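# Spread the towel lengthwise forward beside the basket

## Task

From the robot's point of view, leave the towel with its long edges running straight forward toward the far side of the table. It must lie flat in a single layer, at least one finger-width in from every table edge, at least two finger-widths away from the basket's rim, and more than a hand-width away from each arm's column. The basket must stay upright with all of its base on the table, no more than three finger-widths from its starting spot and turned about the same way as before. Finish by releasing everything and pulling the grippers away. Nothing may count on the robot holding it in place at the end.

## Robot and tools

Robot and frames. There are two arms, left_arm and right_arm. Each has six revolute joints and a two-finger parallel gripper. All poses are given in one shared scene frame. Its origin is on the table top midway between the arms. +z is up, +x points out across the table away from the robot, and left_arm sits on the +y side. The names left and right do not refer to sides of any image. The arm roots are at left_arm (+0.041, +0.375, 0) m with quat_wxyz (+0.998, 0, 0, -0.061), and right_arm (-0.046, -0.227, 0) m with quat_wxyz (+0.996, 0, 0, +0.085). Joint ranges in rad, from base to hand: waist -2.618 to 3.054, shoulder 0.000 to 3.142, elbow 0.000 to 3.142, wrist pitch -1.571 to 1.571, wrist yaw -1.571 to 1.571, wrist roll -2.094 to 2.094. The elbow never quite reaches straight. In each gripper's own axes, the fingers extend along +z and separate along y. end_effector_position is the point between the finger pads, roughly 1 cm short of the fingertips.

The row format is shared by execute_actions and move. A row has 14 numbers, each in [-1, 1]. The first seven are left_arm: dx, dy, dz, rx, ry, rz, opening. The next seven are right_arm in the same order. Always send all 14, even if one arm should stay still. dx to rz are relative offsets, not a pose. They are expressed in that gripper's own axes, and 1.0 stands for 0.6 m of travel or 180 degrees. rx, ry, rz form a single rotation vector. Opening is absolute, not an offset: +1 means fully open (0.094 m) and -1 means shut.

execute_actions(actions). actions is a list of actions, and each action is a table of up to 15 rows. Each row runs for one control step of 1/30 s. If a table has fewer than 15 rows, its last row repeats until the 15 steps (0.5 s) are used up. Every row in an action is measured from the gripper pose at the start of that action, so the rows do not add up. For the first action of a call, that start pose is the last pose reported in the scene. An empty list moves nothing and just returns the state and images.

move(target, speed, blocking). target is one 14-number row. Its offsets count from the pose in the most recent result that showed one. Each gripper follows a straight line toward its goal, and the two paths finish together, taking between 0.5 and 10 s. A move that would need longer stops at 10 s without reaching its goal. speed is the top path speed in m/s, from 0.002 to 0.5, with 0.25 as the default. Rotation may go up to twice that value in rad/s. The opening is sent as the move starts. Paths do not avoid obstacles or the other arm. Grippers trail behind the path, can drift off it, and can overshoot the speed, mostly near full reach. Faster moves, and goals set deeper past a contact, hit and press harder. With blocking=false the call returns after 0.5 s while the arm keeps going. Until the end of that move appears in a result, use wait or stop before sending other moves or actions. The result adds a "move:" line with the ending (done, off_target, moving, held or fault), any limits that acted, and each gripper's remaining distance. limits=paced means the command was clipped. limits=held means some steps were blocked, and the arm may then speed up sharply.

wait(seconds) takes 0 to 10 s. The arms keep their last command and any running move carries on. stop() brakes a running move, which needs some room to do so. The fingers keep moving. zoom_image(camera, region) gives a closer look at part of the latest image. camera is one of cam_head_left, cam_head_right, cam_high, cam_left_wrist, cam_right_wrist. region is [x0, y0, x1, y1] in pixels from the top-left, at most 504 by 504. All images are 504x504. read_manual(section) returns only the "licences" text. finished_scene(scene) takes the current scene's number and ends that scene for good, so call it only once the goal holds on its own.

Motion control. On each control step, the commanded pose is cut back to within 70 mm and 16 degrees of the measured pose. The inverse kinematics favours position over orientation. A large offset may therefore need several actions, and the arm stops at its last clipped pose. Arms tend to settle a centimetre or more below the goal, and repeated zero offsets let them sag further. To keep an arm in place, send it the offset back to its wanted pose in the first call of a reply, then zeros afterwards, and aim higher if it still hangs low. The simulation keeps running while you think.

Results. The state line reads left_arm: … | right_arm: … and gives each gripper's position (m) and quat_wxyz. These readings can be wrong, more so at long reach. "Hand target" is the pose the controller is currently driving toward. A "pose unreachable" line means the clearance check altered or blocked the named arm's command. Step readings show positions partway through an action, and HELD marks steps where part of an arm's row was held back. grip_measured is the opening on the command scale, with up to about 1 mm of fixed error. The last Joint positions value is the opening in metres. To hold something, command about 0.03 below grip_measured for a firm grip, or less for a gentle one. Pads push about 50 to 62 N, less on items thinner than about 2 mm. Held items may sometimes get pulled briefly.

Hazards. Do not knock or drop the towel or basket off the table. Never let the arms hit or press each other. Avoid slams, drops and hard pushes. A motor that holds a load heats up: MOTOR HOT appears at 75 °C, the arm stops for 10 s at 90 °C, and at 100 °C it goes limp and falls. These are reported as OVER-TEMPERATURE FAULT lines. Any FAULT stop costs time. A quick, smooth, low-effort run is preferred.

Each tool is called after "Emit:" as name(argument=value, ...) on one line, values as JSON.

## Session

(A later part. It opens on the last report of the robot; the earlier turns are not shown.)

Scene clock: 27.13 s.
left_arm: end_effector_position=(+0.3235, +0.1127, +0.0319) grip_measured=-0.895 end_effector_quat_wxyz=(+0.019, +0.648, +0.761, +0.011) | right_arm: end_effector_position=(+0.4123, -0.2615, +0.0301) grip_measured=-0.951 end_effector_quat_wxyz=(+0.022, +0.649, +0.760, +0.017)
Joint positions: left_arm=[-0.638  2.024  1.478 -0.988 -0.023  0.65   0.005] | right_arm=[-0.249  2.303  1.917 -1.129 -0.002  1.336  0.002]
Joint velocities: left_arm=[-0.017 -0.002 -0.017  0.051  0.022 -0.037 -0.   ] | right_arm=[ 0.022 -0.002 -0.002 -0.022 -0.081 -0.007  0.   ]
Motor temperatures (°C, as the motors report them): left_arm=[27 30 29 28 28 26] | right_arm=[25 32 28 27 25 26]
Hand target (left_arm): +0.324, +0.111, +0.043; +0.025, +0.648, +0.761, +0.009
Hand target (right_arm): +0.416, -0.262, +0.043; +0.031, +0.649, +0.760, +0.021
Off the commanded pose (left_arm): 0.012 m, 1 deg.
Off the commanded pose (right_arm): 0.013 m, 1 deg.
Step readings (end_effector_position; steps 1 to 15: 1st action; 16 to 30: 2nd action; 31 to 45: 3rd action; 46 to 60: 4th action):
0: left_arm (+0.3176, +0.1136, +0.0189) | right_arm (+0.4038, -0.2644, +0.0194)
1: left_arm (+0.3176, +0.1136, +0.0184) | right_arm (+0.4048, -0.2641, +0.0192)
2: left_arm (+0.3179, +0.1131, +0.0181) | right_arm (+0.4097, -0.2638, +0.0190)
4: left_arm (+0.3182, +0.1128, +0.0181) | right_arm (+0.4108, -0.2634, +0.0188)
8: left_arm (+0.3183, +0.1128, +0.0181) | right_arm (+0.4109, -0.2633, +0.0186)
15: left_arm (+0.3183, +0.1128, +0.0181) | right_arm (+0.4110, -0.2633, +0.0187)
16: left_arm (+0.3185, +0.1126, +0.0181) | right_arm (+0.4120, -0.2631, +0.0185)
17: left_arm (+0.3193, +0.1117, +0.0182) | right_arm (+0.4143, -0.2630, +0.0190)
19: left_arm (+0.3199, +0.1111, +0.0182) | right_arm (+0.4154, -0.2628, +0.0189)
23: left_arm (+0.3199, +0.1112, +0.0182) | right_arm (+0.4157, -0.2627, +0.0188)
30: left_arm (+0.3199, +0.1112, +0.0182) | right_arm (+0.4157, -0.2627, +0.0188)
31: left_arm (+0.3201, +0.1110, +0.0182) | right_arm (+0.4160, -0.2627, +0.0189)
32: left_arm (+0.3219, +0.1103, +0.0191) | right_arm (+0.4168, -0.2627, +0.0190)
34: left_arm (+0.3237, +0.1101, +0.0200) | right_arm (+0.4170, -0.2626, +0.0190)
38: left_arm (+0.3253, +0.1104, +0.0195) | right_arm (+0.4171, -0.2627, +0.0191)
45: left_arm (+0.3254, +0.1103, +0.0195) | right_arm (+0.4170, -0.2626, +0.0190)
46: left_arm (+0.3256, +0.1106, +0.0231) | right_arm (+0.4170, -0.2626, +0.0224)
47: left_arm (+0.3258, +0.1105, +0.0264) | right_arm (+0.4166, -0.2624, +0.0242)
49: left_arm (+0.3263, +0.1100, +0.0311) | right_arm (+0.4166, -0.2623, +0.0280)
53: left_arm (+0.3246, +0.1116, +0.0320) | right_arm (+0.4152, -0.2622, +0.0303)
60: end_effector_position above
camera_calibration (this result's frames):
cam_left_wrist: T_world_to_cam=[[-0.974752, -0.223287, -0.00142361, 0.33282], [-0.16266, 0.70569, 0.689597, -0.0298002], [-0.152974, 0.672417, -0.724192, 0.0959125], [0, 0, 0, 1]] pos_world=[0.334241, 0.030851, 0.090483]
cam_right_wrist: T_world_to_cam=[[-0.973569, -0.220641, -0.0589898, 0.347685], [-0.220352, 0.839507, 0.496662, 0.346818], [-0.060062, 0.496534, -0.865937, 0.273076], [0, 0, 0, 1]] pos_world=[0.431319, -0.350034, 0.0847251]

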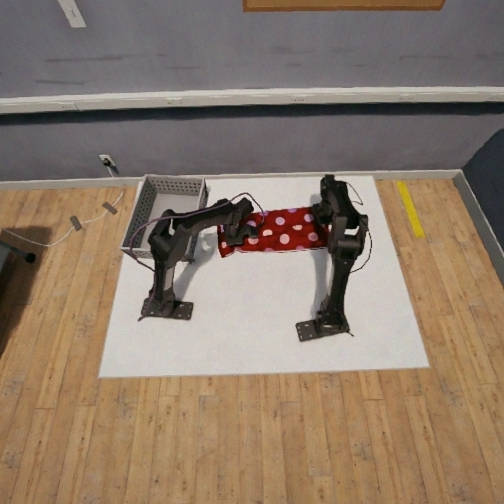

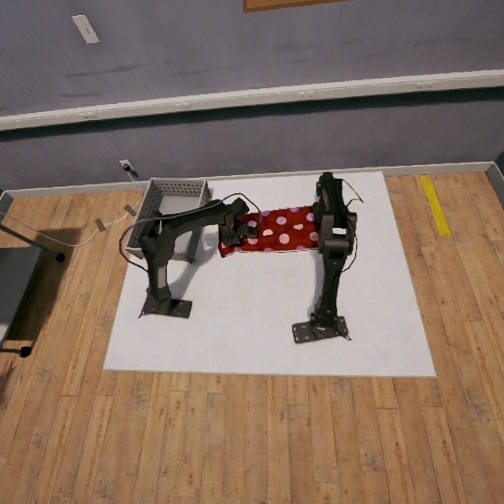

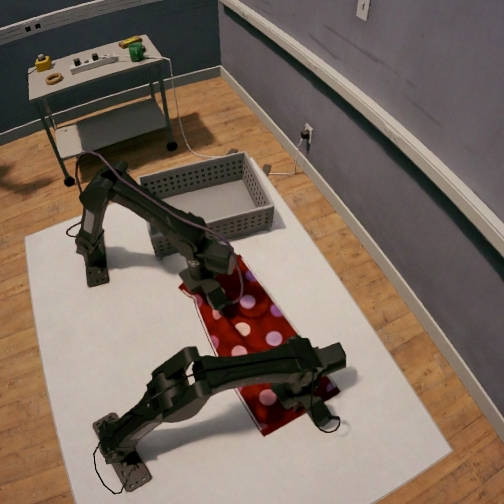

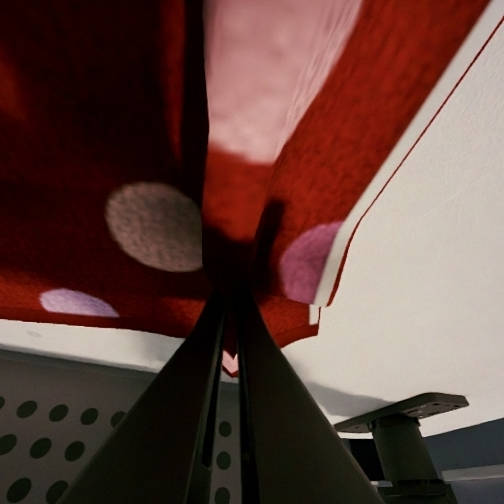

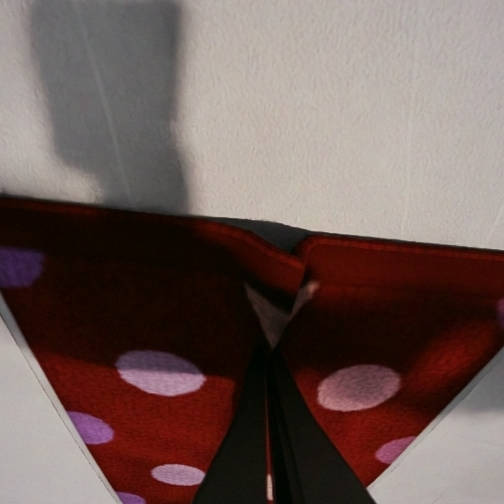

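Emit:
move(target=[0.032,-0.16,-0.025,0,0,-0.154,-1,0.128,0.135,-0.02,0,0,-0.154,-1], speed=0.1)

Emit:
move(target=[0.032,-0.16,-0.015,0,0,-0.154,-1,0.128,0.135,-0.01,0,0,-0.154,-1], speed=0.1)

Scene clock: 30.17 s.
left_arm: end_effector_position=(+0.2260, +0.1172, +0.0369) grip_measured=-0.895 end_effector_quat_wxyz=(+0.009, +0.448, +0.894, +0.008) | right_arm: end_effector_position=(+0.4775, -0.1747, +0.0374) grip_measured=-0.951 end_effector_quat_wxyz=(+0.029, +0.455, +0.890, +0.022)
Joint positions: left_arm=[-0.841  1.8    1.193 -0.956 -0.024 -0.035  0.005] | right_arm=[-0.075  2.77   2.813 -1.541 -0.005  1.042  0.002]
Joint velocities: left_arm=[ 0.007 -0.002 -0.007  0.081  0.022  0.007  0.002] | right_arm=[ 0.007 -0.007  0.007 -0.081  0.037 -0.037 -0.001]
Motor temperatures (°C, as the motors report them): left_arm=[27 30 29 28 28 26] | right_arm=[25 32 28 27 25 26]
Hand target (left_arm): +0.225, +0.116, +0.042; +0.021, +0.447, +0.894, +0.005
Hand target (right_arm): +0.478, -0.172, +0.043; +0.035, +0.448, +0.893, +0.021
Off the commanded pose (left_arm): 0.006 m, 1 deg.
Off the commanded pose (right_arm): 0.009 m, 2 deg.
joint sent to its limit (right arm) — the command would take joint 4 (wrist pitch) past its lower limit, so that joint was sent only as far as its limit.
move: done
camera_calibration (this result's frames):
cam_left_wrist: T_world_to_cam=[[-0.760403, -0.649256, 0.0159618, 0.239695], [-0.458023, 0.553533, 0.695569, 0.0321102], [-0.460438, 0.521602, -0.718282, 0.168537], [0, 0, 0, 1]] pos_world=[0.274573, 0.04994, 0.0948961]
cam_right_wrist: T_world_to_cam=[[-0.768621, -0.635948, -0.0692299, 0.260663], [-0.585361, 0.655544, 0.47709, 0.42756], [-0.258021, 0.407226, -0.876124, 0.319455], [0, 0, 0, 1]] pos_world=[0.533054, -0.244607, 0.093943]

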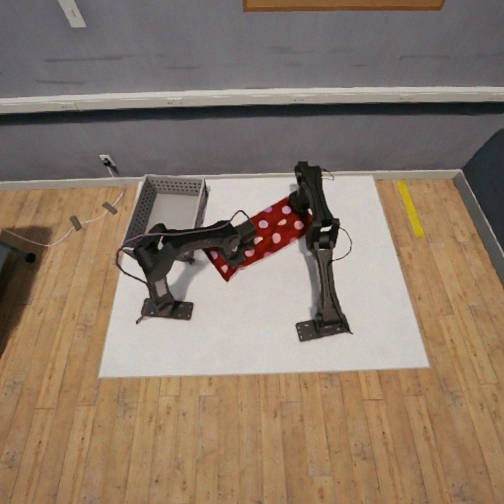

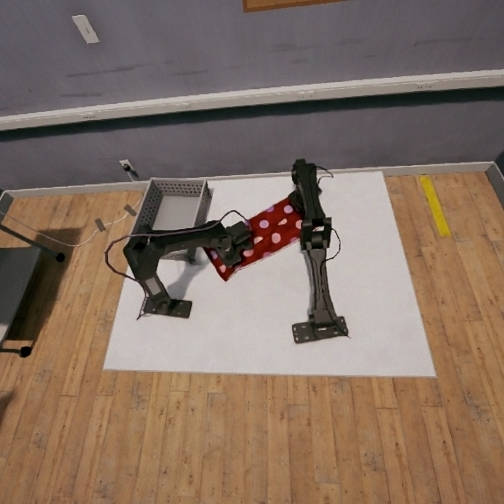

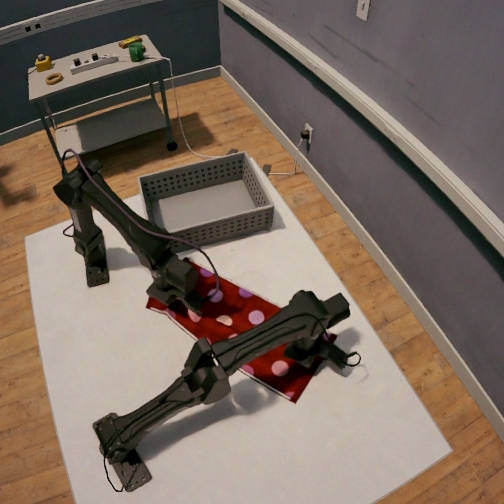

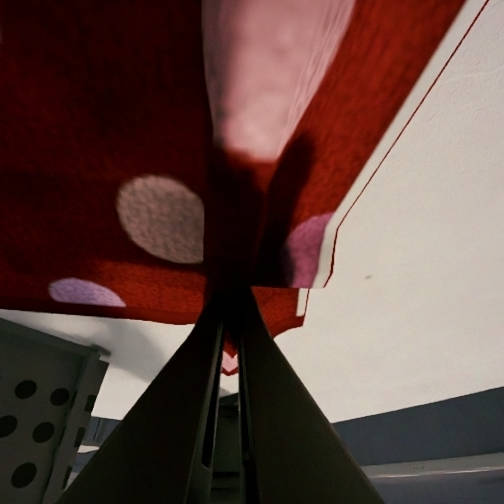

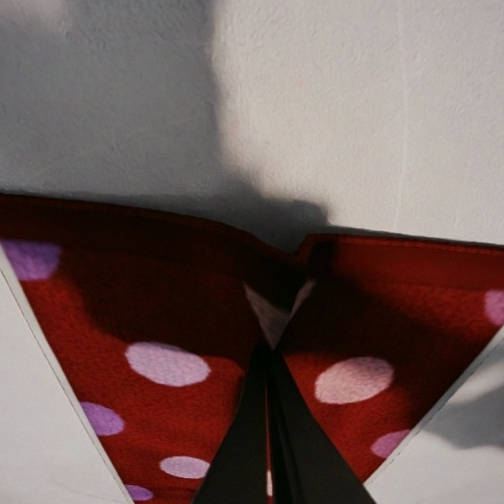

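Scene clock: 33.03 s.
left_arm: end_effector_position=(+0.1402, +0.0759, +0.0369) grip_measured=-0.895 end_effector_quat_wxyz=(+0.010, +0.222, +0.975, +0.007) | right_arm: end_effector_position=(+0.4888, -0.0701, +0.0375) grip_measured=-0.951 end_effector_quat_wxyz=(+0.082, +0.236, +0.967, +0.051)
Joint positions: left_arm=[-1.144  1.8    1.193 -0.965 -0.024 -0.819  0.005] | right_arm=[ 0.111  2.797  2.853 -1.433 -0.006  0.761  0.002]
Joint velocities: left_arm=[-0.012 -0.027  0.002  0.007  0.051 -0.007  0.001] | right_arm=[ 0.012  0.017 -0.032 -0.007  0.007  0.007 -0.001]
Motor temperatures (°C, as the motors report them): left_arm=[27 30 29 28 28 26] | right_arm=[25 33 28 27 25 26]
Hand target (left_arm): +0.138, +0.075, +0.043; +0.011, +0.221, +0.975, +0.005
Hand target (right_arm): +0.496, -0.064, +0.045; +0.103, +0.227, +0.967, +0.058
Off the commanded pose (left_arm): 0.007 m, 0 deg.
Off the commanded pose (right_arm): 0.013 m, 7 deg.
elbow stopped short (right arm): the move would have taken joint 3 (elbow) straighter than the controller allows; a more bent joint 3 avoids this.
move: off_target (right_arm)
camera_calibration (this result's frames):
cam_left_wrist: T_world_to_cam=[[-0.373985, -0.927159, 0.0226357, 0.114332], [-0.665031, 0.285103, 0.690254, 0.0652602], [-0.646428, 0.243091, -0.723213, 0.197959], [0, 0, 0, 1]] pos_world=[0.214125, 0.0392763, 0.0955323]
cam_right_wrist: T_world_to_cam=[[-0.389104, -0.911501, -0.13328, 0.133494], [-0.870617, 0.31659, 0.376558, 0.485004], [-0.301038, 0.262556, -0.916755, 0.292283], [0, 0, 0, 1]] pos_world=[0.562184, -0.108608, 0.103112]

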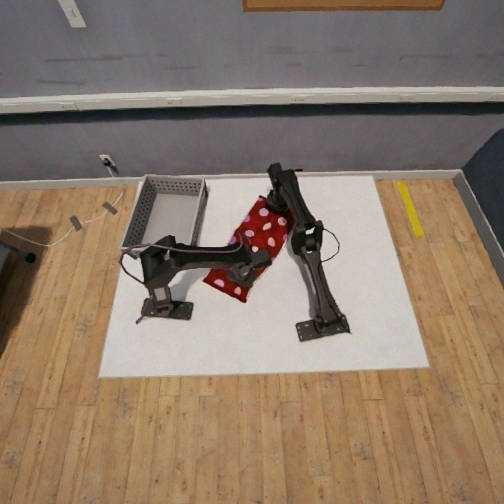

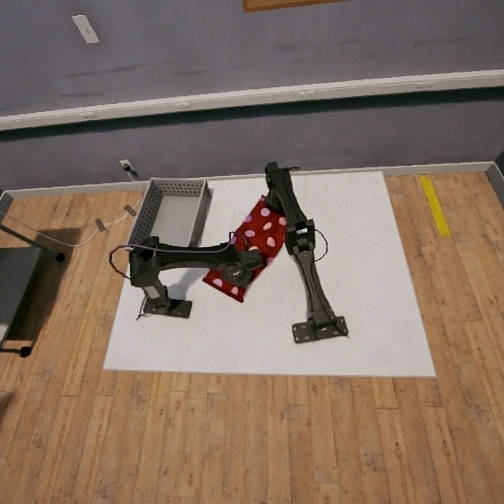

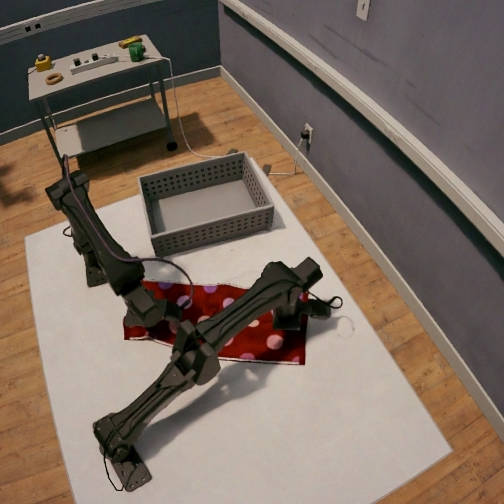

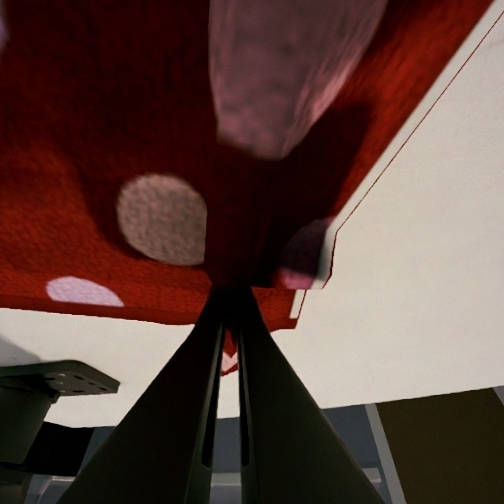

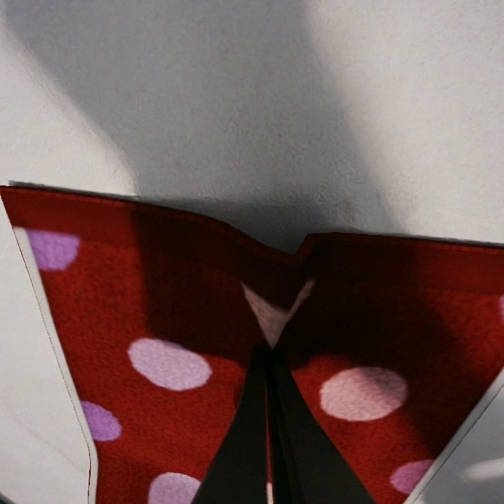

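Emit:
move(target=[0.072,-0.045,-0.01,0,0,-0.09,-1,0.105,0.14,0,0,-0.04,-0.13,-1], speed=0.07)

Scene clock: 36.53 s.
left_arm: end_effector_position=(+0.0933, +0.0643, +0.0369) grip_measured=-0.895 end_effector_quat_wxyz=(+0.011, +0.083, +0.996, +0.003) | right_arm: end_effector_position=(+0.4675, +0.0285, +0.0369) grip_measured=-0.951 end_effector_quat_wxyz=(+0.135, +0.046, +0.990, +0.020)
Joint positions: left_arm=[-1.297  1.8    1.193 -0.965 -0.023 -1.253  0.005] | right_arm=[ 0.321  2.807  2.853 -1.363  0.104  0.572  0.002]
Joint velocities: left_arm=[-0.007  0.022 -0.017 -0.007 -0.022 -0.007  0.   ] | right_arm=[ 0.007 -0.007  0.007  0.007 -0.051  0.007  0.001]
Motor temperatures (°C, as the motors report them): left_arm=[27 30 29 28 28 26] | right_arm=[25 34 28 27 25 26]
Hand target (left_arm): +0.090, +0.070, +0.041; +0.010, +0.083, +0.997, +0.005
Hand target (right_arm): +0.471, +0.034, +0.040; +0.149, +0.038, +0.988, +0.020
Off the commanded pose (left_arm): 0.009 m, 0 deg.
Off the commanded pose (right_arm): 0.007 m, 2 deg.
move: done
camera_calibration (this result's frames):
cam_left_wrist: T_world_to_cam=[[-0.102259, -0.994255, 0.031619, 0.0645905], [-0.720387, 0.0959364, 0.686905, 0.0548177], [-0.685992, 0.0474642, -0.726059, 0.186818], [0, 0, 0, 1]] pos_world=[0.174251, 0.0500932, 0.0959443]
cam_right_wrist: T_world_to_cam=[[-0.0219739, -0.998988, -0.0392326, 0.0423795], [-0.965496, 0.0110191, 0.260184, 0.492869], [-0.259489, 0.0435961, -0.964762, 0.248008], [0, 0, 0, 1]] pos_world=[0.54115, 0.0260935, 0.112695]

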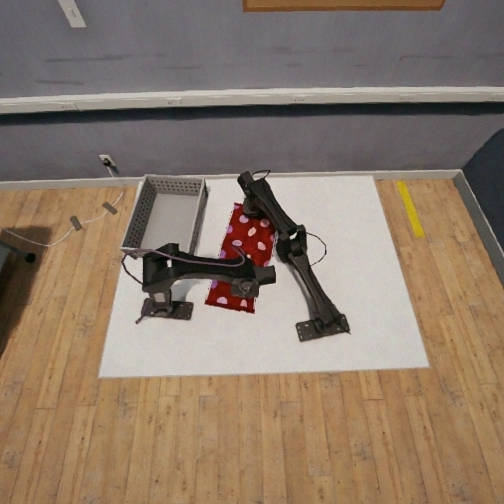

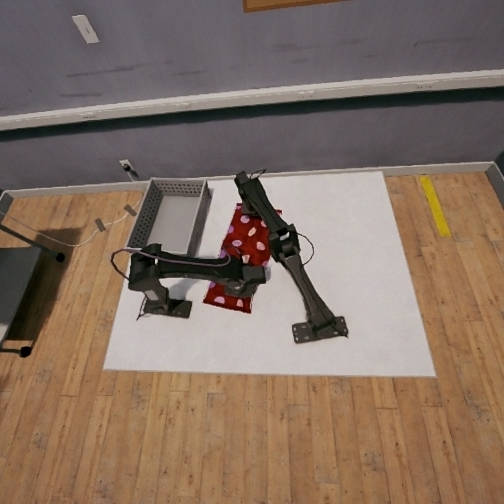

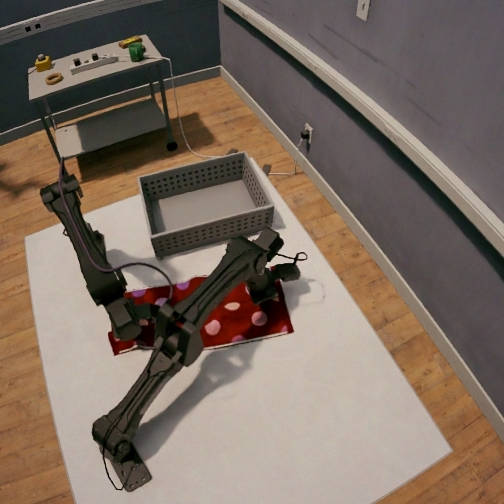

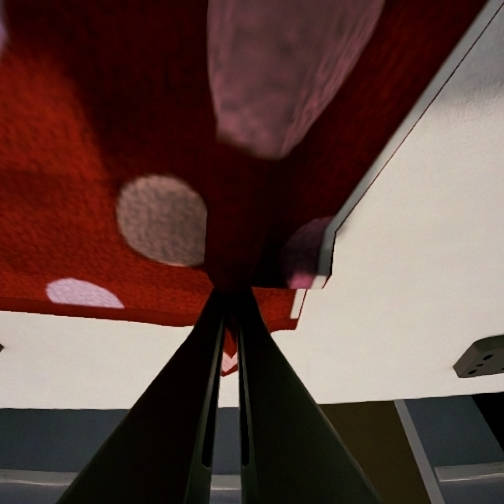

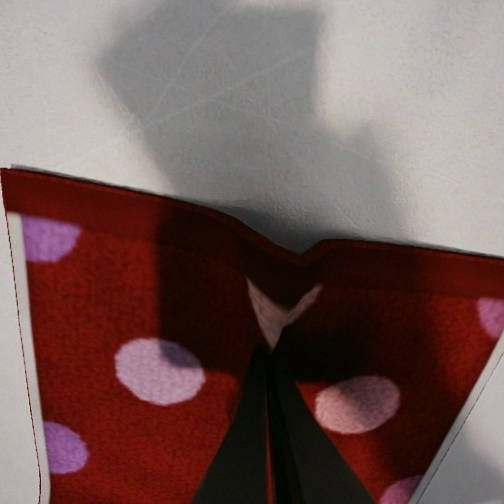

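Press down and open to spread the pleat.

Emit:
execute_actions(actions=[[[0,0,-0.005,0,0,0,-1,0.01,0,0.04,0,0,0,-1]],[[0,0,-0.005,0,0,0,-1,0.01,0,0.04,0,0,0,-1]],[[0,0,-0.005,0,0,0,-1,0.01,0,0.04,0,0,0,-0.5]],[[0,0,-0.005,0,0,0,-1,0.01,0,0.04,0,0,0,0.4]],[[0,0,-0.005,0,0,0,-1,0,0,-0.09,0,0,0,0.4]]])

Emit:
move(target=[0,0,0,0,0,0,-1,0.1,-0.6,-0.2,0,0,0,0.4])

Emit:
move(target=[-0.02,-0.12,0,0,0,-0.065,-1,0,0,0,0,0,0,0.4], speed=0.07)

Emit:
execute_actions(actions=[[[0,0,0.045,0,0,0,-1,0,0,0,0,0,0,1]],[[0,0,0.045,0,0,0,-1,0,0,0,0,0,0,1]],[[0,0,0.045,0,0,0,-0.5,0,0,0,0,0,0,1]],[[0,0,0.045,0,0,0,0.4,0,0,0,0,0,0,1]],[[0,0,-0.09,0,0,0,0.4,0,0,0,0,0,0,1]]])

Emit:
move(target=[0.3,0.35,-0.15,0,0,0.3,1,0,0,0,0,0,0,1])

Scene clock: 39.33 s.
left_arm: end_effector_position=(+0.0932, +0.0643, +0.0369) grip_measured=-0.895 end_effector_quat_wxyz=(+0.011, +0.082, +0.997, +0.003) | right_arm: end_effector_position=(+0.4610, +0.0373, +0.0761) grip_measured=+0.398 end_effector_quat_wxyz=(+0.174, +0.042, +0.982, +0.055)
Joint positions: left_arm=[-1.297  1.8    1.193 -0.965 -0.022 -1.256  0.005] | right_arm=[ 0.334  2.527  2.436 -1.122  0.085  0.575  0.066]
Joint velocities: left_arm=[-0.007 -0.002 -0.002 -0.139  0.007 -0.022 -0.   ] | right_arm=[-0.002  0.012  0.002 -0.066 -0.022  0.081  0.   ]
Motor temperatures (°C, as the motors report them): left_arm=[27 30 29 28 28 26] | right_arm=[25 34 28 27 25 26]
Hand target (left_arm): +0.093, +0.064, +0.040; +0.011, +0.082, +0.997, +0.003
Hand target (right_arm): +0.458, +0.041, +0.078; +0.173, +0.041, +0.983, +0.054
Off the commanded pose (left_arm): 0.003 m, 0 deg.
Off the commanded pose (right_arm): 0.005 m, 0 deg.
Step readings (end_effector_position; steps 1 to 15: 1st action; 16 to 30: 2nd action; 31 to 45: 3rd action; 46 to 60: 4th action; 61 to 75: 5th action):
0: left_arm (+0.0933, +0.0643, +0.0369) | right_arm (+0.4675, +0.0285, +0.0369)
1: left_arm (+0.0933, +0.0643, +0.0369) | right_arm (+0.4675, +0.0285, +0.0350)
2: left_arm (+0.0933, +0.0643, +0.0369) | right_arm (+0.4680, +0.0287, +0.0332)
4: left_arm (+0.0933, +0.0643, +0.0369) | right_arm (+0.4671, +0.0282, +0.0259)
8: left_arm (+0.0933, +0.0643, +0.0369) | right_arm (+0.4678, +0.0283, +0.0246)
15: left_arm (+0.0933, +0.0643, +0.0369) | right_arm (+0.4681, +0.0285, +0.0247)
16: left_arm (+0.0933, +0.0643, +0.0369) | right_arm (+0.4681, +0.0285, +0.0235)
17: left_arm (+0.0933, +0.0643, +0.0369) | right_arm (+0.4683, +0.0285, +0.0235)
19: left_arm (+0.0933, +0.0643, +0.0369) | right_arm (+0.4682, +0.0285, +0.0237)
23: left_arm (+0.0933, +0.0643, +0.0369) | right_arm (+0.4684, +0.0286, +0.0236)
30: left_arm (+0.0933, +0.0643, +0.0369) | right_arm (+0.4686, +0.0287, +0.0238)
31: left_arm (+0.0933, +0.0643, +0.0369) | right_arm (+0.4688, +0.0288, +0.0236)
32: left_arm (+0.0933, +0.0643, +0.0369) | right_arm (+0.4702, +0.0303, +0.0239)
34: left_arm (+0.0932, +0.0643, +0.0369) | right_arm (+0.4708, +0.0325, +0.0238)
38: left_arm (+0.0932, +0.0643, +0.0369) | right_arm (+0.4711, +0.0326, +0.0241)
45: left_arm (+0.0932, +0.0643, +0.0369) | right_arm (+0.4712, +0.0327, +0.0241)
46: left_arm (+0.0932, +0.0643, +0.0369) | right_arm (+0.4715, +0.0335, +0.0241)
47: left_arm (+0.0932, +0.0643, +0.0369) | right_arm (+0.4728, +0.0371, +0.0254)
49: left_arm (+0.0932, +0.0643, +0.0369) | right_arm (+0.4755, +0.0427, +0.0268)
53: left_arm (+0.0932, +0.0643, +0.0369) | right_arm (+0.4755, +0.0445, +0.0270)
60: left_arm (+0.0932, +0.0643, +0.0369) | right_arm (+0.4755, +0.0444, +0.0269)
61: left_arm (+0.0932, +0.0643, +0.0369) | right_arm (+0.4744, +0.0443, +0.0324)
62: left_arm (+0.0932, +0.0643, +0.0369) | right_arm (+0.4705, +0.0425, +0.0359)
64: left_arm (+0.0932, +0.0643, +0.0369) | right_arm (+0.4656, +0.0398, +0.0486)
68: left_arm (+0.0932, +0.0643, +0.0369) | right_arm (+0.4638, +0.0388, +0.0738)
75: end_effector_position above
camera_calibration (this result's frames):
cam_left_wrist: T_world_to_cam=[[-0.0995922, -0.994521, 0.0317716, 0.0643364], [-0.720391, 0.0940929, 0.687156, 0.0548808], [-0.686381, 0.0455474, -0.725815, 0.186922], [0, 0, 0, 1]] pos_world=[0.174243, 0.0503062, 0.0959149]
cam_right_wrist: T_world_to_cam=[[0.000112612, -0.994344, -0.106207, 0.0472797], [-0.983478, -0.0193364, 0.179991, 0.491829], [-0.181026, 0.104432, -0.977918, 0.246324], [0, 0, 0, 1]] pos_world=[0.528289, 0.0307983, 0.157382]

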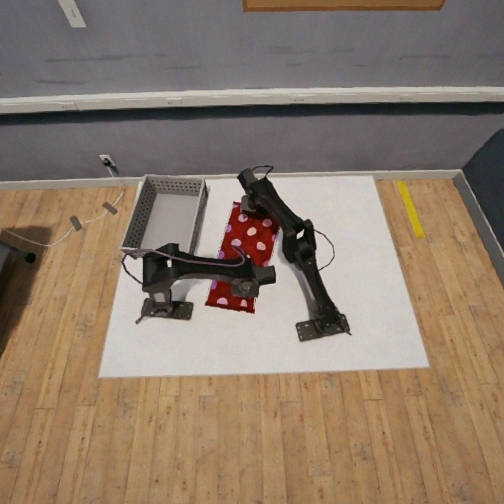

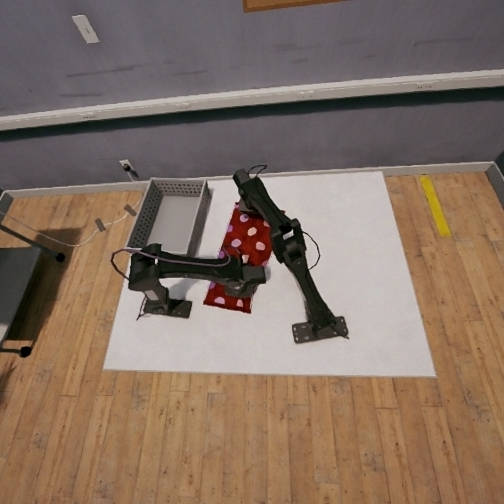

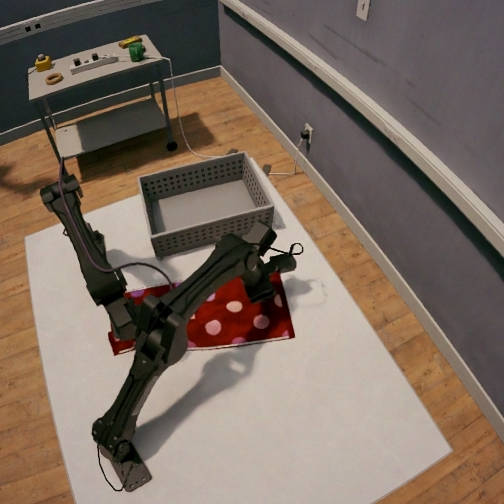

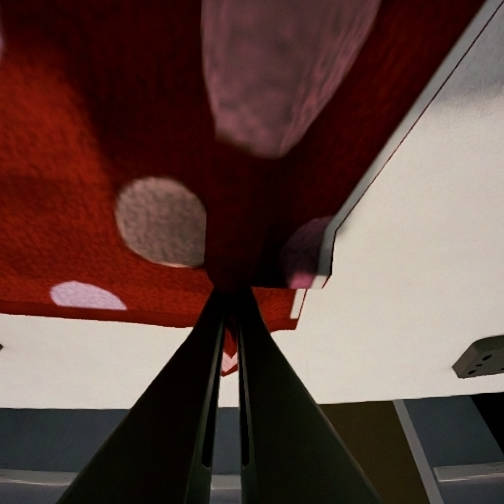

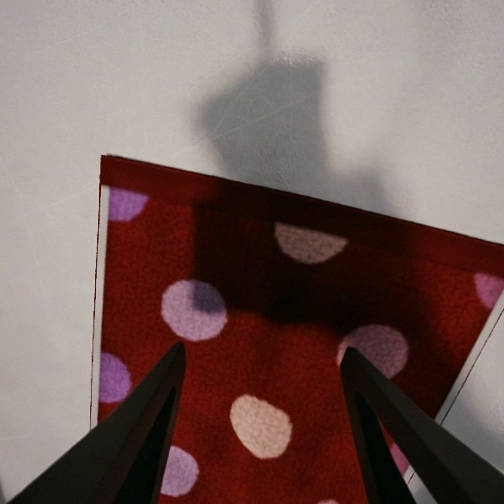

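Scene clock: 41.53 s.
left_arm: end_effector_position=(+0.0932, +0.0643, +0.0369) grip_measured=-0.895 end_effector_quat_wxyz=(+0.011, +0.082, +0.997, +0.003) | right_arm: end_effector_position=(+0.3391, -0.3306, +0.1241) grip_measured=+0.398 end_effector_quat_wxyz=(+0.167, +0.049, +0.984, +0.041)
Joint positions: left_arm=[-1.297  1.8    1.193 -0.965 -0.022 -1.256  0.005] | right_arm=[-0.513  1.774  1.462 -0.957 -0.174 -0.218  0.066]
Joint velocities: left_arm=[-0.017  0.002 -0.002 -0.081 -0.022 -0.022  0.001] | right_arm=[ 0.002 -0.012  0.002 -0.051  0.066 -0.022  0.   ]
Motor temperatures (°C, as the motors report them): left_arm=[27 30 29 28 28 26] | right_arm=[25 34 28 27 25 26]
Hand target (left_arm): +0.093, +0.064, +0.037; +0.011, +0.082, +0.997, +0.003
Hand target (right_arm): +0.342, -0.328, +0.134; +0.179, +0.040, +0.982, +0.044
Off the commanded pose (left_arm): 0.000 m, 0 deg.
Off the commanded pose (right_arm): 0.006 m, 2 deg.
move: done
camera_calibration (this result's frames):
cam_left_wrist: T_world_to_cam=[[-0.0995922, -0.994521, 0.0317716, 0.0643364], [-0.720391, 0.0940929, 0.687156, 0.0548808], [-0.686381, 0.0455474, -0.725815, 0.186922], [0, 0, 0, 1]] pos_world=[0.174243, 0.0503062, 0.0959149]
cam_right_wrist: T_world_to_cam=[[-0.0182744, -0.996563, -0.0808012, -0.311008], [-0.980722, 0.00214117, 0.195396, 0.360365], [-0.194552, 0.0828143, -0.97739, 0.307055], [0, 0, 0, 1]] pos_world=[0.407472, -0.336139, 0.204569]

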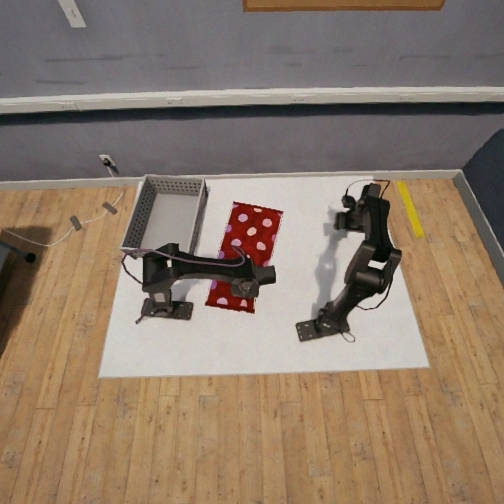

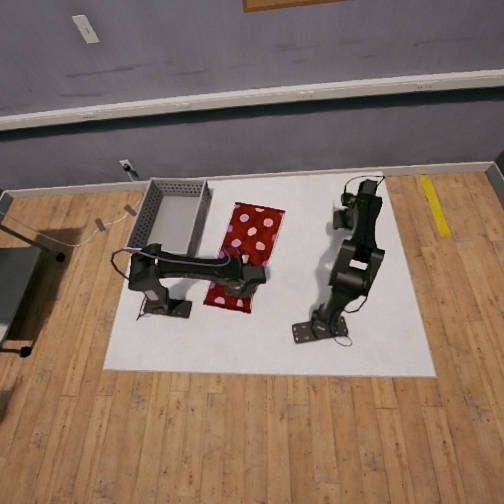

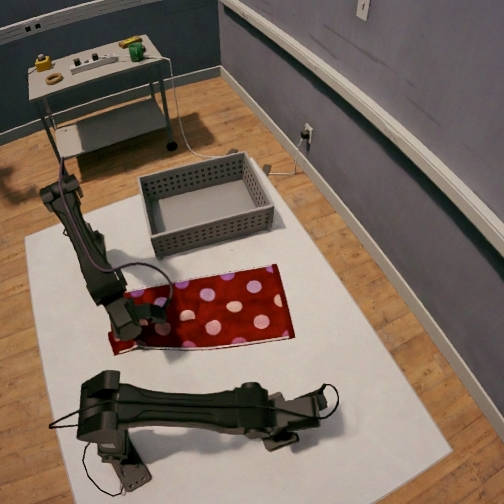

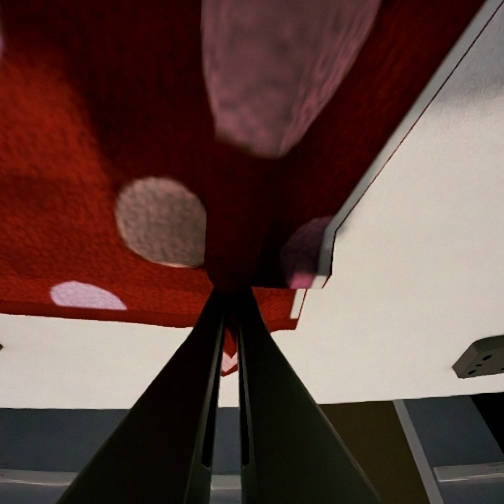

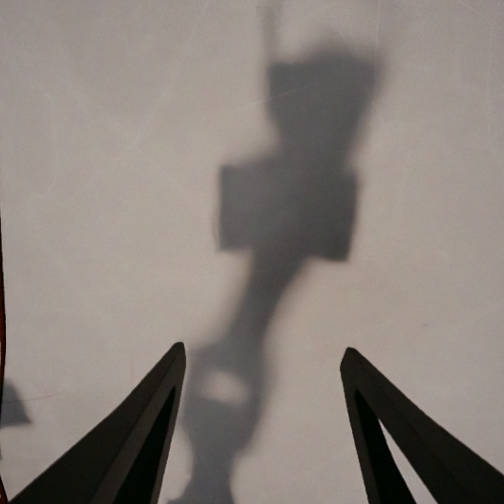

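Scene clock: 43.33 s.
left_arm: end_effector_position=(+0.0971, -0.0087, +0.0367) grip_measured=-0.895 end_effector_quat_wxyz=(+0.012, -0.020, +1.000, -0.007) | right_arm: end_effector_position=(+0.3390, -0.3305, +0.1241) grip_measured=+0.398 end_effector_quat_wxyz=(+0.167, +0.049, +0.984, +0.041)
Joint positions: left_arm=[-1.315  2.046  1.533 -1.041 -0.022 -1.478  0.005] | right_arm=[-0.513  1.774  1.462 -0.958 -0.174 -0.218  0.066]
Joint velocities: left_arm=[-0.012 -0.002 -0.002 -0.051 -0.022 -0.007  0.   ] | right_arm=[-0.012  0.012  0.027  0.022 -0.051  0.022  0.   ]
Motor temperatures (°C, as the motors report them): left_arm=[27 30 29 28 28 26] | right_arm=[25 34 28 27 25 26]
Hand target (left_arm): +0.094, -0.009, +0.038; +0.011, -0.020, +1.000, +0.002
Hand target (right_arm): +0.339, -0.331, +0.124; +0.167, +0.049, +0.984, +0.041
Off the commanded pose (left_arm): 0.004 m, 1 deg.
Off the commanded pose (right_arm): 0.000 m, 0 deg.
move: done
camera_calibration (this result's frames):
cam_left_wrist: T_world_to_cam=[[0.103831, -0.993139, 0.0537992, -0.0283513], [-0.727093, -0.0388856, 0.685437, 0.0641992], [-0.678642, -0.110286, -0.726142, 0.190746], [0, 0, 0, 1]] pos_world=[0.179071, -0.00462362, 0.0960296]
cam_right_wrist: T_world_to_cam=[[-0.0183034, -0.996552, -0.0809224, -0.310953], [-0.980652, 0.00211611, 0.195749, 0.360211], [-0.194903, 0.0829395, -0.97731, 0.307159], [0, 0, 0, 1]] pos_world=[0.407417, -0.336119, 0.204516]

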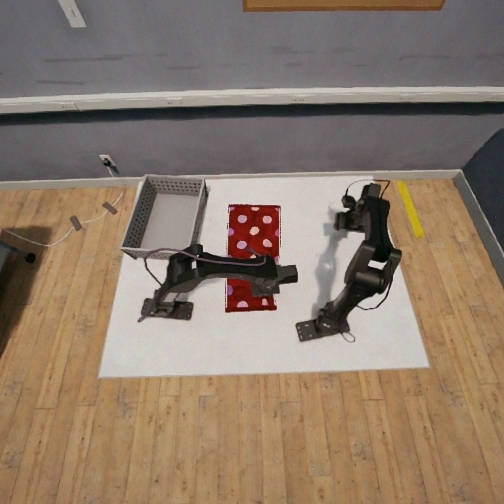

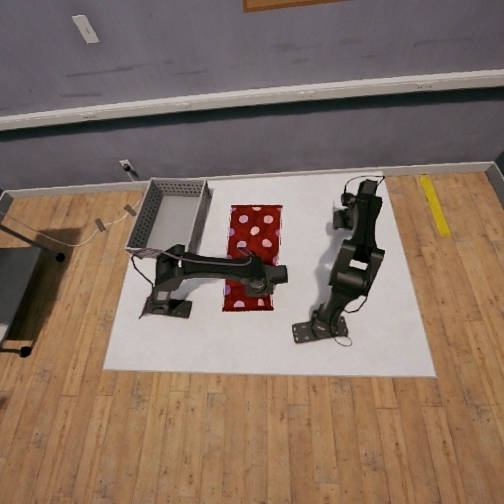

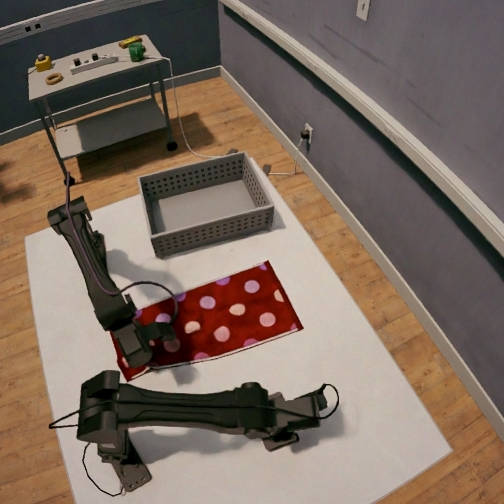

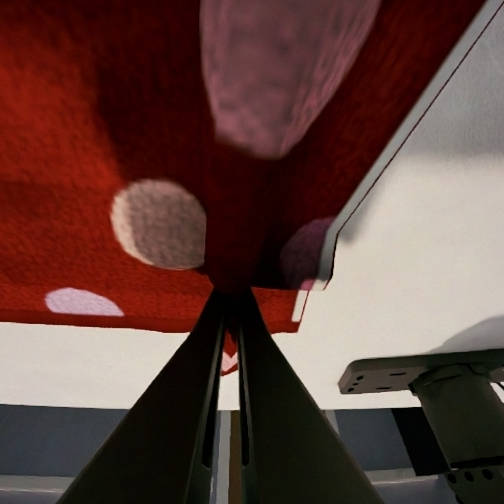

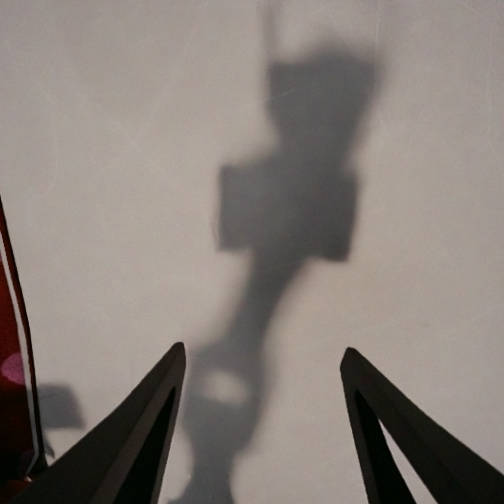

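Scene clock: 45.83 s.
left_arm: end_effector_position=(+0.0979, -0.0302, +0.0692) grip_measured=+0.398 end_effector_quat_wxyz=(+0.013, -0.020, +0.997, -0.070) | right_arm: end_effector_position=(+0.3390, -0.3306, +0.1241) grip_measured=+1.000 end_effector_quat_wxyz=(+0.167, +0.049, +0.984, +0.041)
Joint positions: left_arm=[-1.315  1.984  1.563 -1.008 -0.011 -1.478  0.066] | right_arm=[-0.513  1.774  1.462 -0.958 -0.173 -0.218  0.094]
Joint velocities: left_arm=[-0.007  0.007  0.002 -0.139 -0.066  0.022  0.001] | right_arm=[-0.017  0.012 -0.007 -0.081 -0.007 -0.037  0.   ]
Motor temperatures (°C, as the motors report them): left_arm=[27 30 29 28 28 26] | right_arm=[25 33 28 27 25 26]
Hand target (left_arm): +0.097, -0.027, +0.076; +0.013, -0.020, +0.998, -0.065
Hand target (right_arm): +0.339, -0.331, +0.124; +0.167, +0.049, +0.984, +0.041
Off the commanded pose (left_arm): 0.007 m, 1 deg.
Off the commanded pose (right_arm): 0.000 m, 0 deg.
Step readings (end_effector_position; steps 1 to 15: 1st action; 16 to 30: 2nd action; 31 to 45: 3rd action; 46 to 60: 4th action; 61 to 75: 5th action):
0: left_arm (+0.0971, -0.0087, +0.0367) | right_arm (+0.3390, -0.3305, +0.1241)
1: left_arm (+0.0972, -0.0091, +0.0345) | right_arm (+0.3390, -0.3305, +0.1241)
2: left_arm (+0.0972, -0.0095, +0.0320) | right_arm (+0.3390, -0.3305, +0.1241)
4: left_arm (+0.0969, -0.0077, +0.0240) | right_arm (+0.3390, -0.3305, +0.1241)
8: left_arm (+0.0970, -0.0085, +0.0225) | right_arm (+0.3390, -0.3305, +0.1241)
15: left_arm (+0.0970, -0.0086, +0.0225) | right_arm (+0.3390, -0.3305, +0.1241)
16: left_arm (+0.0970, -0.0087, +0.0215) | right_arm (+0.3390, -0.3305, +0.1241)
17: left_arm (+0.0970, -0.0085, +0.0205) | right_arm (+0.3390, -0.3305, +0.1241)
19: left_arm (+0.0970, -0.0086, +0.0203) | right_arm (+0.3390, -0.3306, +0.1241)
23: left_arm (+0.0970, -0.0087, +0.0203) | right_arm (+0.3390, -0.3306, +0.1241)
30: left_arm (+0.0970, -0.0087, +0.0203) | right_arm (+0.3390, -0.3306, +0.1241)
31: left_arm (+0.0972, -0.0100, +0.0200) | right_arm (+0.3390, -0.3306, +0.1241)
32: left_arm (+0.0975, -0.0131, +0.0193) | right_arm (+0.3390, -0.3306, +0.1241)
34: left_arm (+0.0975, -0.0149, +0.0191) | right_arm (+0.3390, -0.3306, +0.1241)
38: left_arm (+0.0975, -0.0149, +0.0189) | right_arm (+0.3390, -0.3306, +0.1241)
45: left_arm (+0.0975, -0.0149, +0.0189) | right_arm (+0.3390, -0.3306, +0.1241)
46: left_arm (+0.0976, -0.0164, +0.0190) | right_arm (+0.3390, -0.3306, +0.1241)
47: left_arm (+0.0981, -0.0234, +0.0195) | right_arm (+0.3390, -0.3306, +0.1241)
49: left_arm (+0.0986, -0.0334, +0.0221) | right_arm (+0.3390, -0.3306, +0.1241)
53: left_arm (+0.0986, -0.0342, +0.0222) | right_arm (+0.3390, -0.3306, +0.1241)
60: left_arm (+0.0986, -0.0342, +0.0222) | right_arm (+0.3390, -0.3306, +0.1241)
61: left_arm (+0.0984, -0.0345, +0.0281) | right_arm (+0.3390, -0.3306, +0.1241)
62: left_arm (+0.0982, -0.0326, +0.0332) | right_arm (+0.3390, -0.3306, +0.1241)
64: left_arm (+0.0982, -0.0326, +0.0480) | right_arm (+0.3390, -0.3306, +0.1241)
68: left_arm (+0.0987, -0.0365, +0.0689) | right_arm (+0.3390, -0.3306, +0.1241)
75: end_effector_position above
camera_calibration (this result's frames):
cam_left_wrist: T_world_to_cam=[[0.102337, -0.978508, 0.179024, -0.0596533], [-0.730465, 0.0482427, 0.681244, 0.0449439], [-0.675239, -0.200487, -0.709829, 0.20822], [0, 0, 0, 1]] pos_world=[0.179533, -0.018794, 0.127862]
cam_right_wrist: T_world_to_cam=[[-0.0184258, -0.996578, -0.0805781, -0.311028], [-0.980628, 0.00229399, 0.195868, 0.360231], [-0.195013, 0.0826261, -0.977314, 0.307084], [0, 0, 0, 1]] pos_world=[0.407407, -0.336163, 0.204498]

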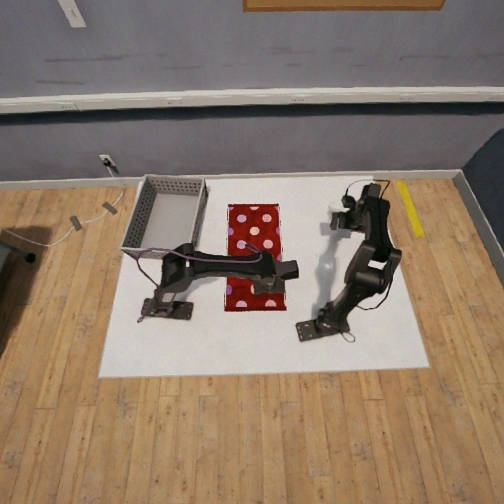

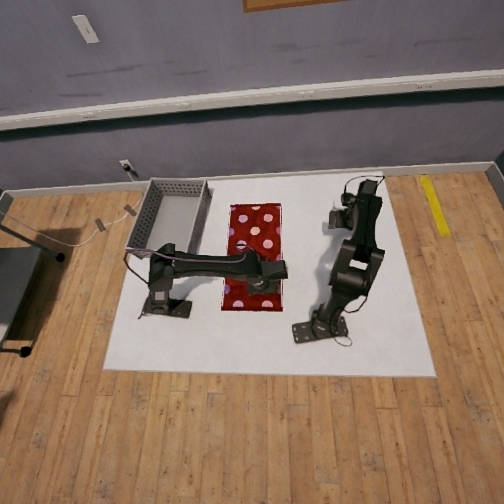

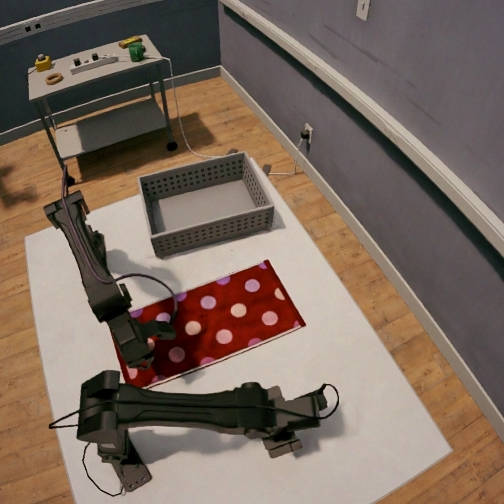

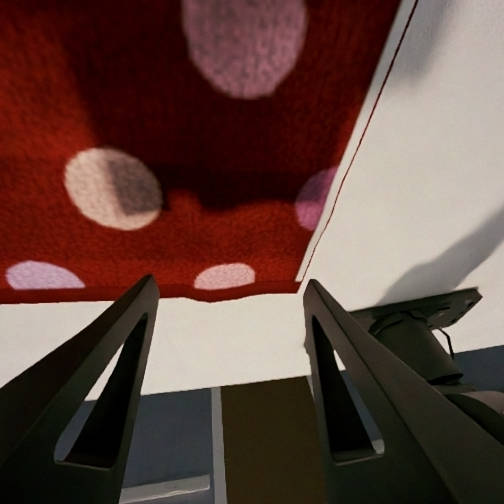

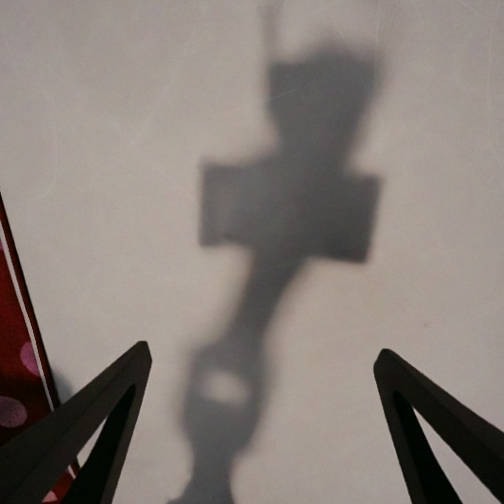

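Scene clock: 48.23 s.
left_arm: end_effector_position=(-0.0973, +0.1755, +0.1190) grip_measured=+1.000 end_effector_quat_wxyz=(+0.035, +0.436, +0.898, -0.058) | right_arm: end_effector_position=(+0.3390, -0.3306, +0.1241) grip_measured=+1.000 end_effector_quat_wxyz=(+0.167, +0.049, +0.984, +0.041)
Joint positions: left_arm=[-2.128  1.366  1.08  -1.188 -0.094 -1.343  0.094] | right_arm=[-0.513  1.774  1.462 -0.958 -0.173 -0.218  0.094]
Joint velocities: left_arm=[ 0.017 -0.002 -0.017 -0.007  0.037 -0.022  0.   ] | right_arm=[ 0.012  0.007  0.002  0.066  0.081 -0.051  0.   ]
Motor temperatures (°C, as the motors report them): left_arm=[27 30 29 28 28 26] | right_arm=[25 33 29 27 25 26]
Hand target (left_arm): -0.092, +0.181, +0.123; +0.042, +0.435, +0.898, -0.057
Hand target (right_arm): +0.339, -0.331, +0.124; +0.167, +0.049, +0.984, +0.041
Off the commanded pose (left_arm): 0.010 m, 1 deg.
Off the commanded pose (right_arm): 0.000 m, 0 deg.
move: done
camera_calibration (this result's frames):
cam_left_wrist: T_world_to_cam=[[-0.743989, -0.657634, 0.11831, 0.021237], [-0.46383, 0.635738, 0.617008, -0.211059], [-0.48098, 0.404172, -0.778012, 0.0739908], [0, 0, 0, 1]] pos_world=[-0.0465073, 0.118239, 0.185278]
cam_right_wrist: T_world_to_cam=[[-0.0184258, -0.996578, -0.0805781, -0.311028], [-0.980628, 0.00229399, 0.195868, 0.360231], [-0.195013, 0.0826261, -0.977314, 0.307084], [0, 0, 0, 1]] pos_world=[0.407407, -0.336163, 0.204498]

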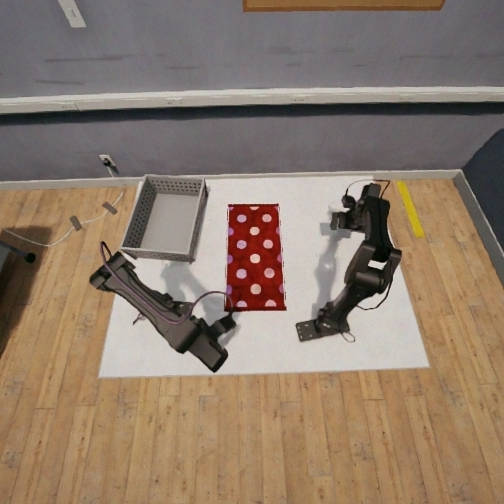

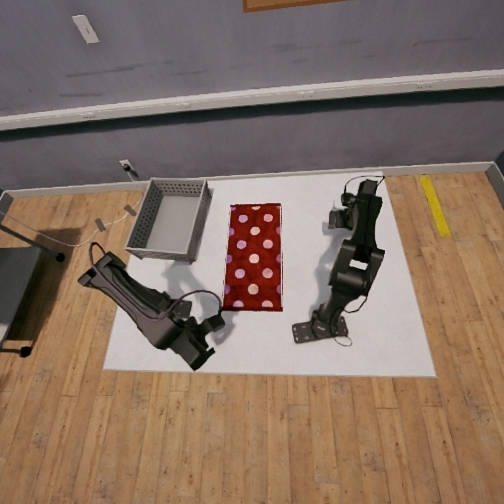

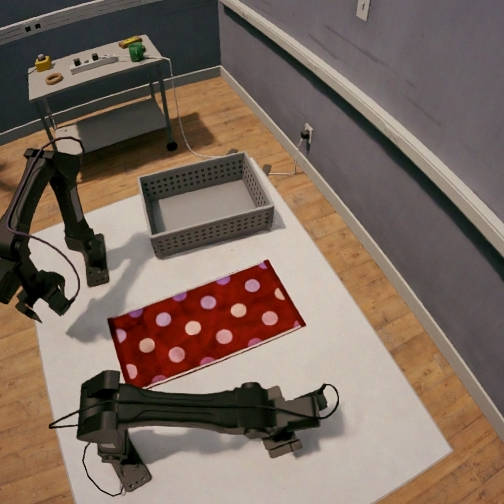

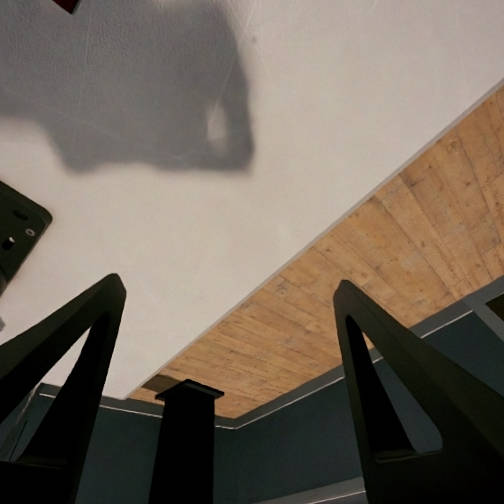

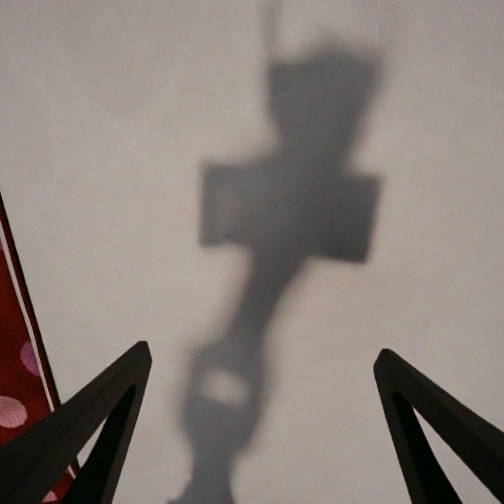

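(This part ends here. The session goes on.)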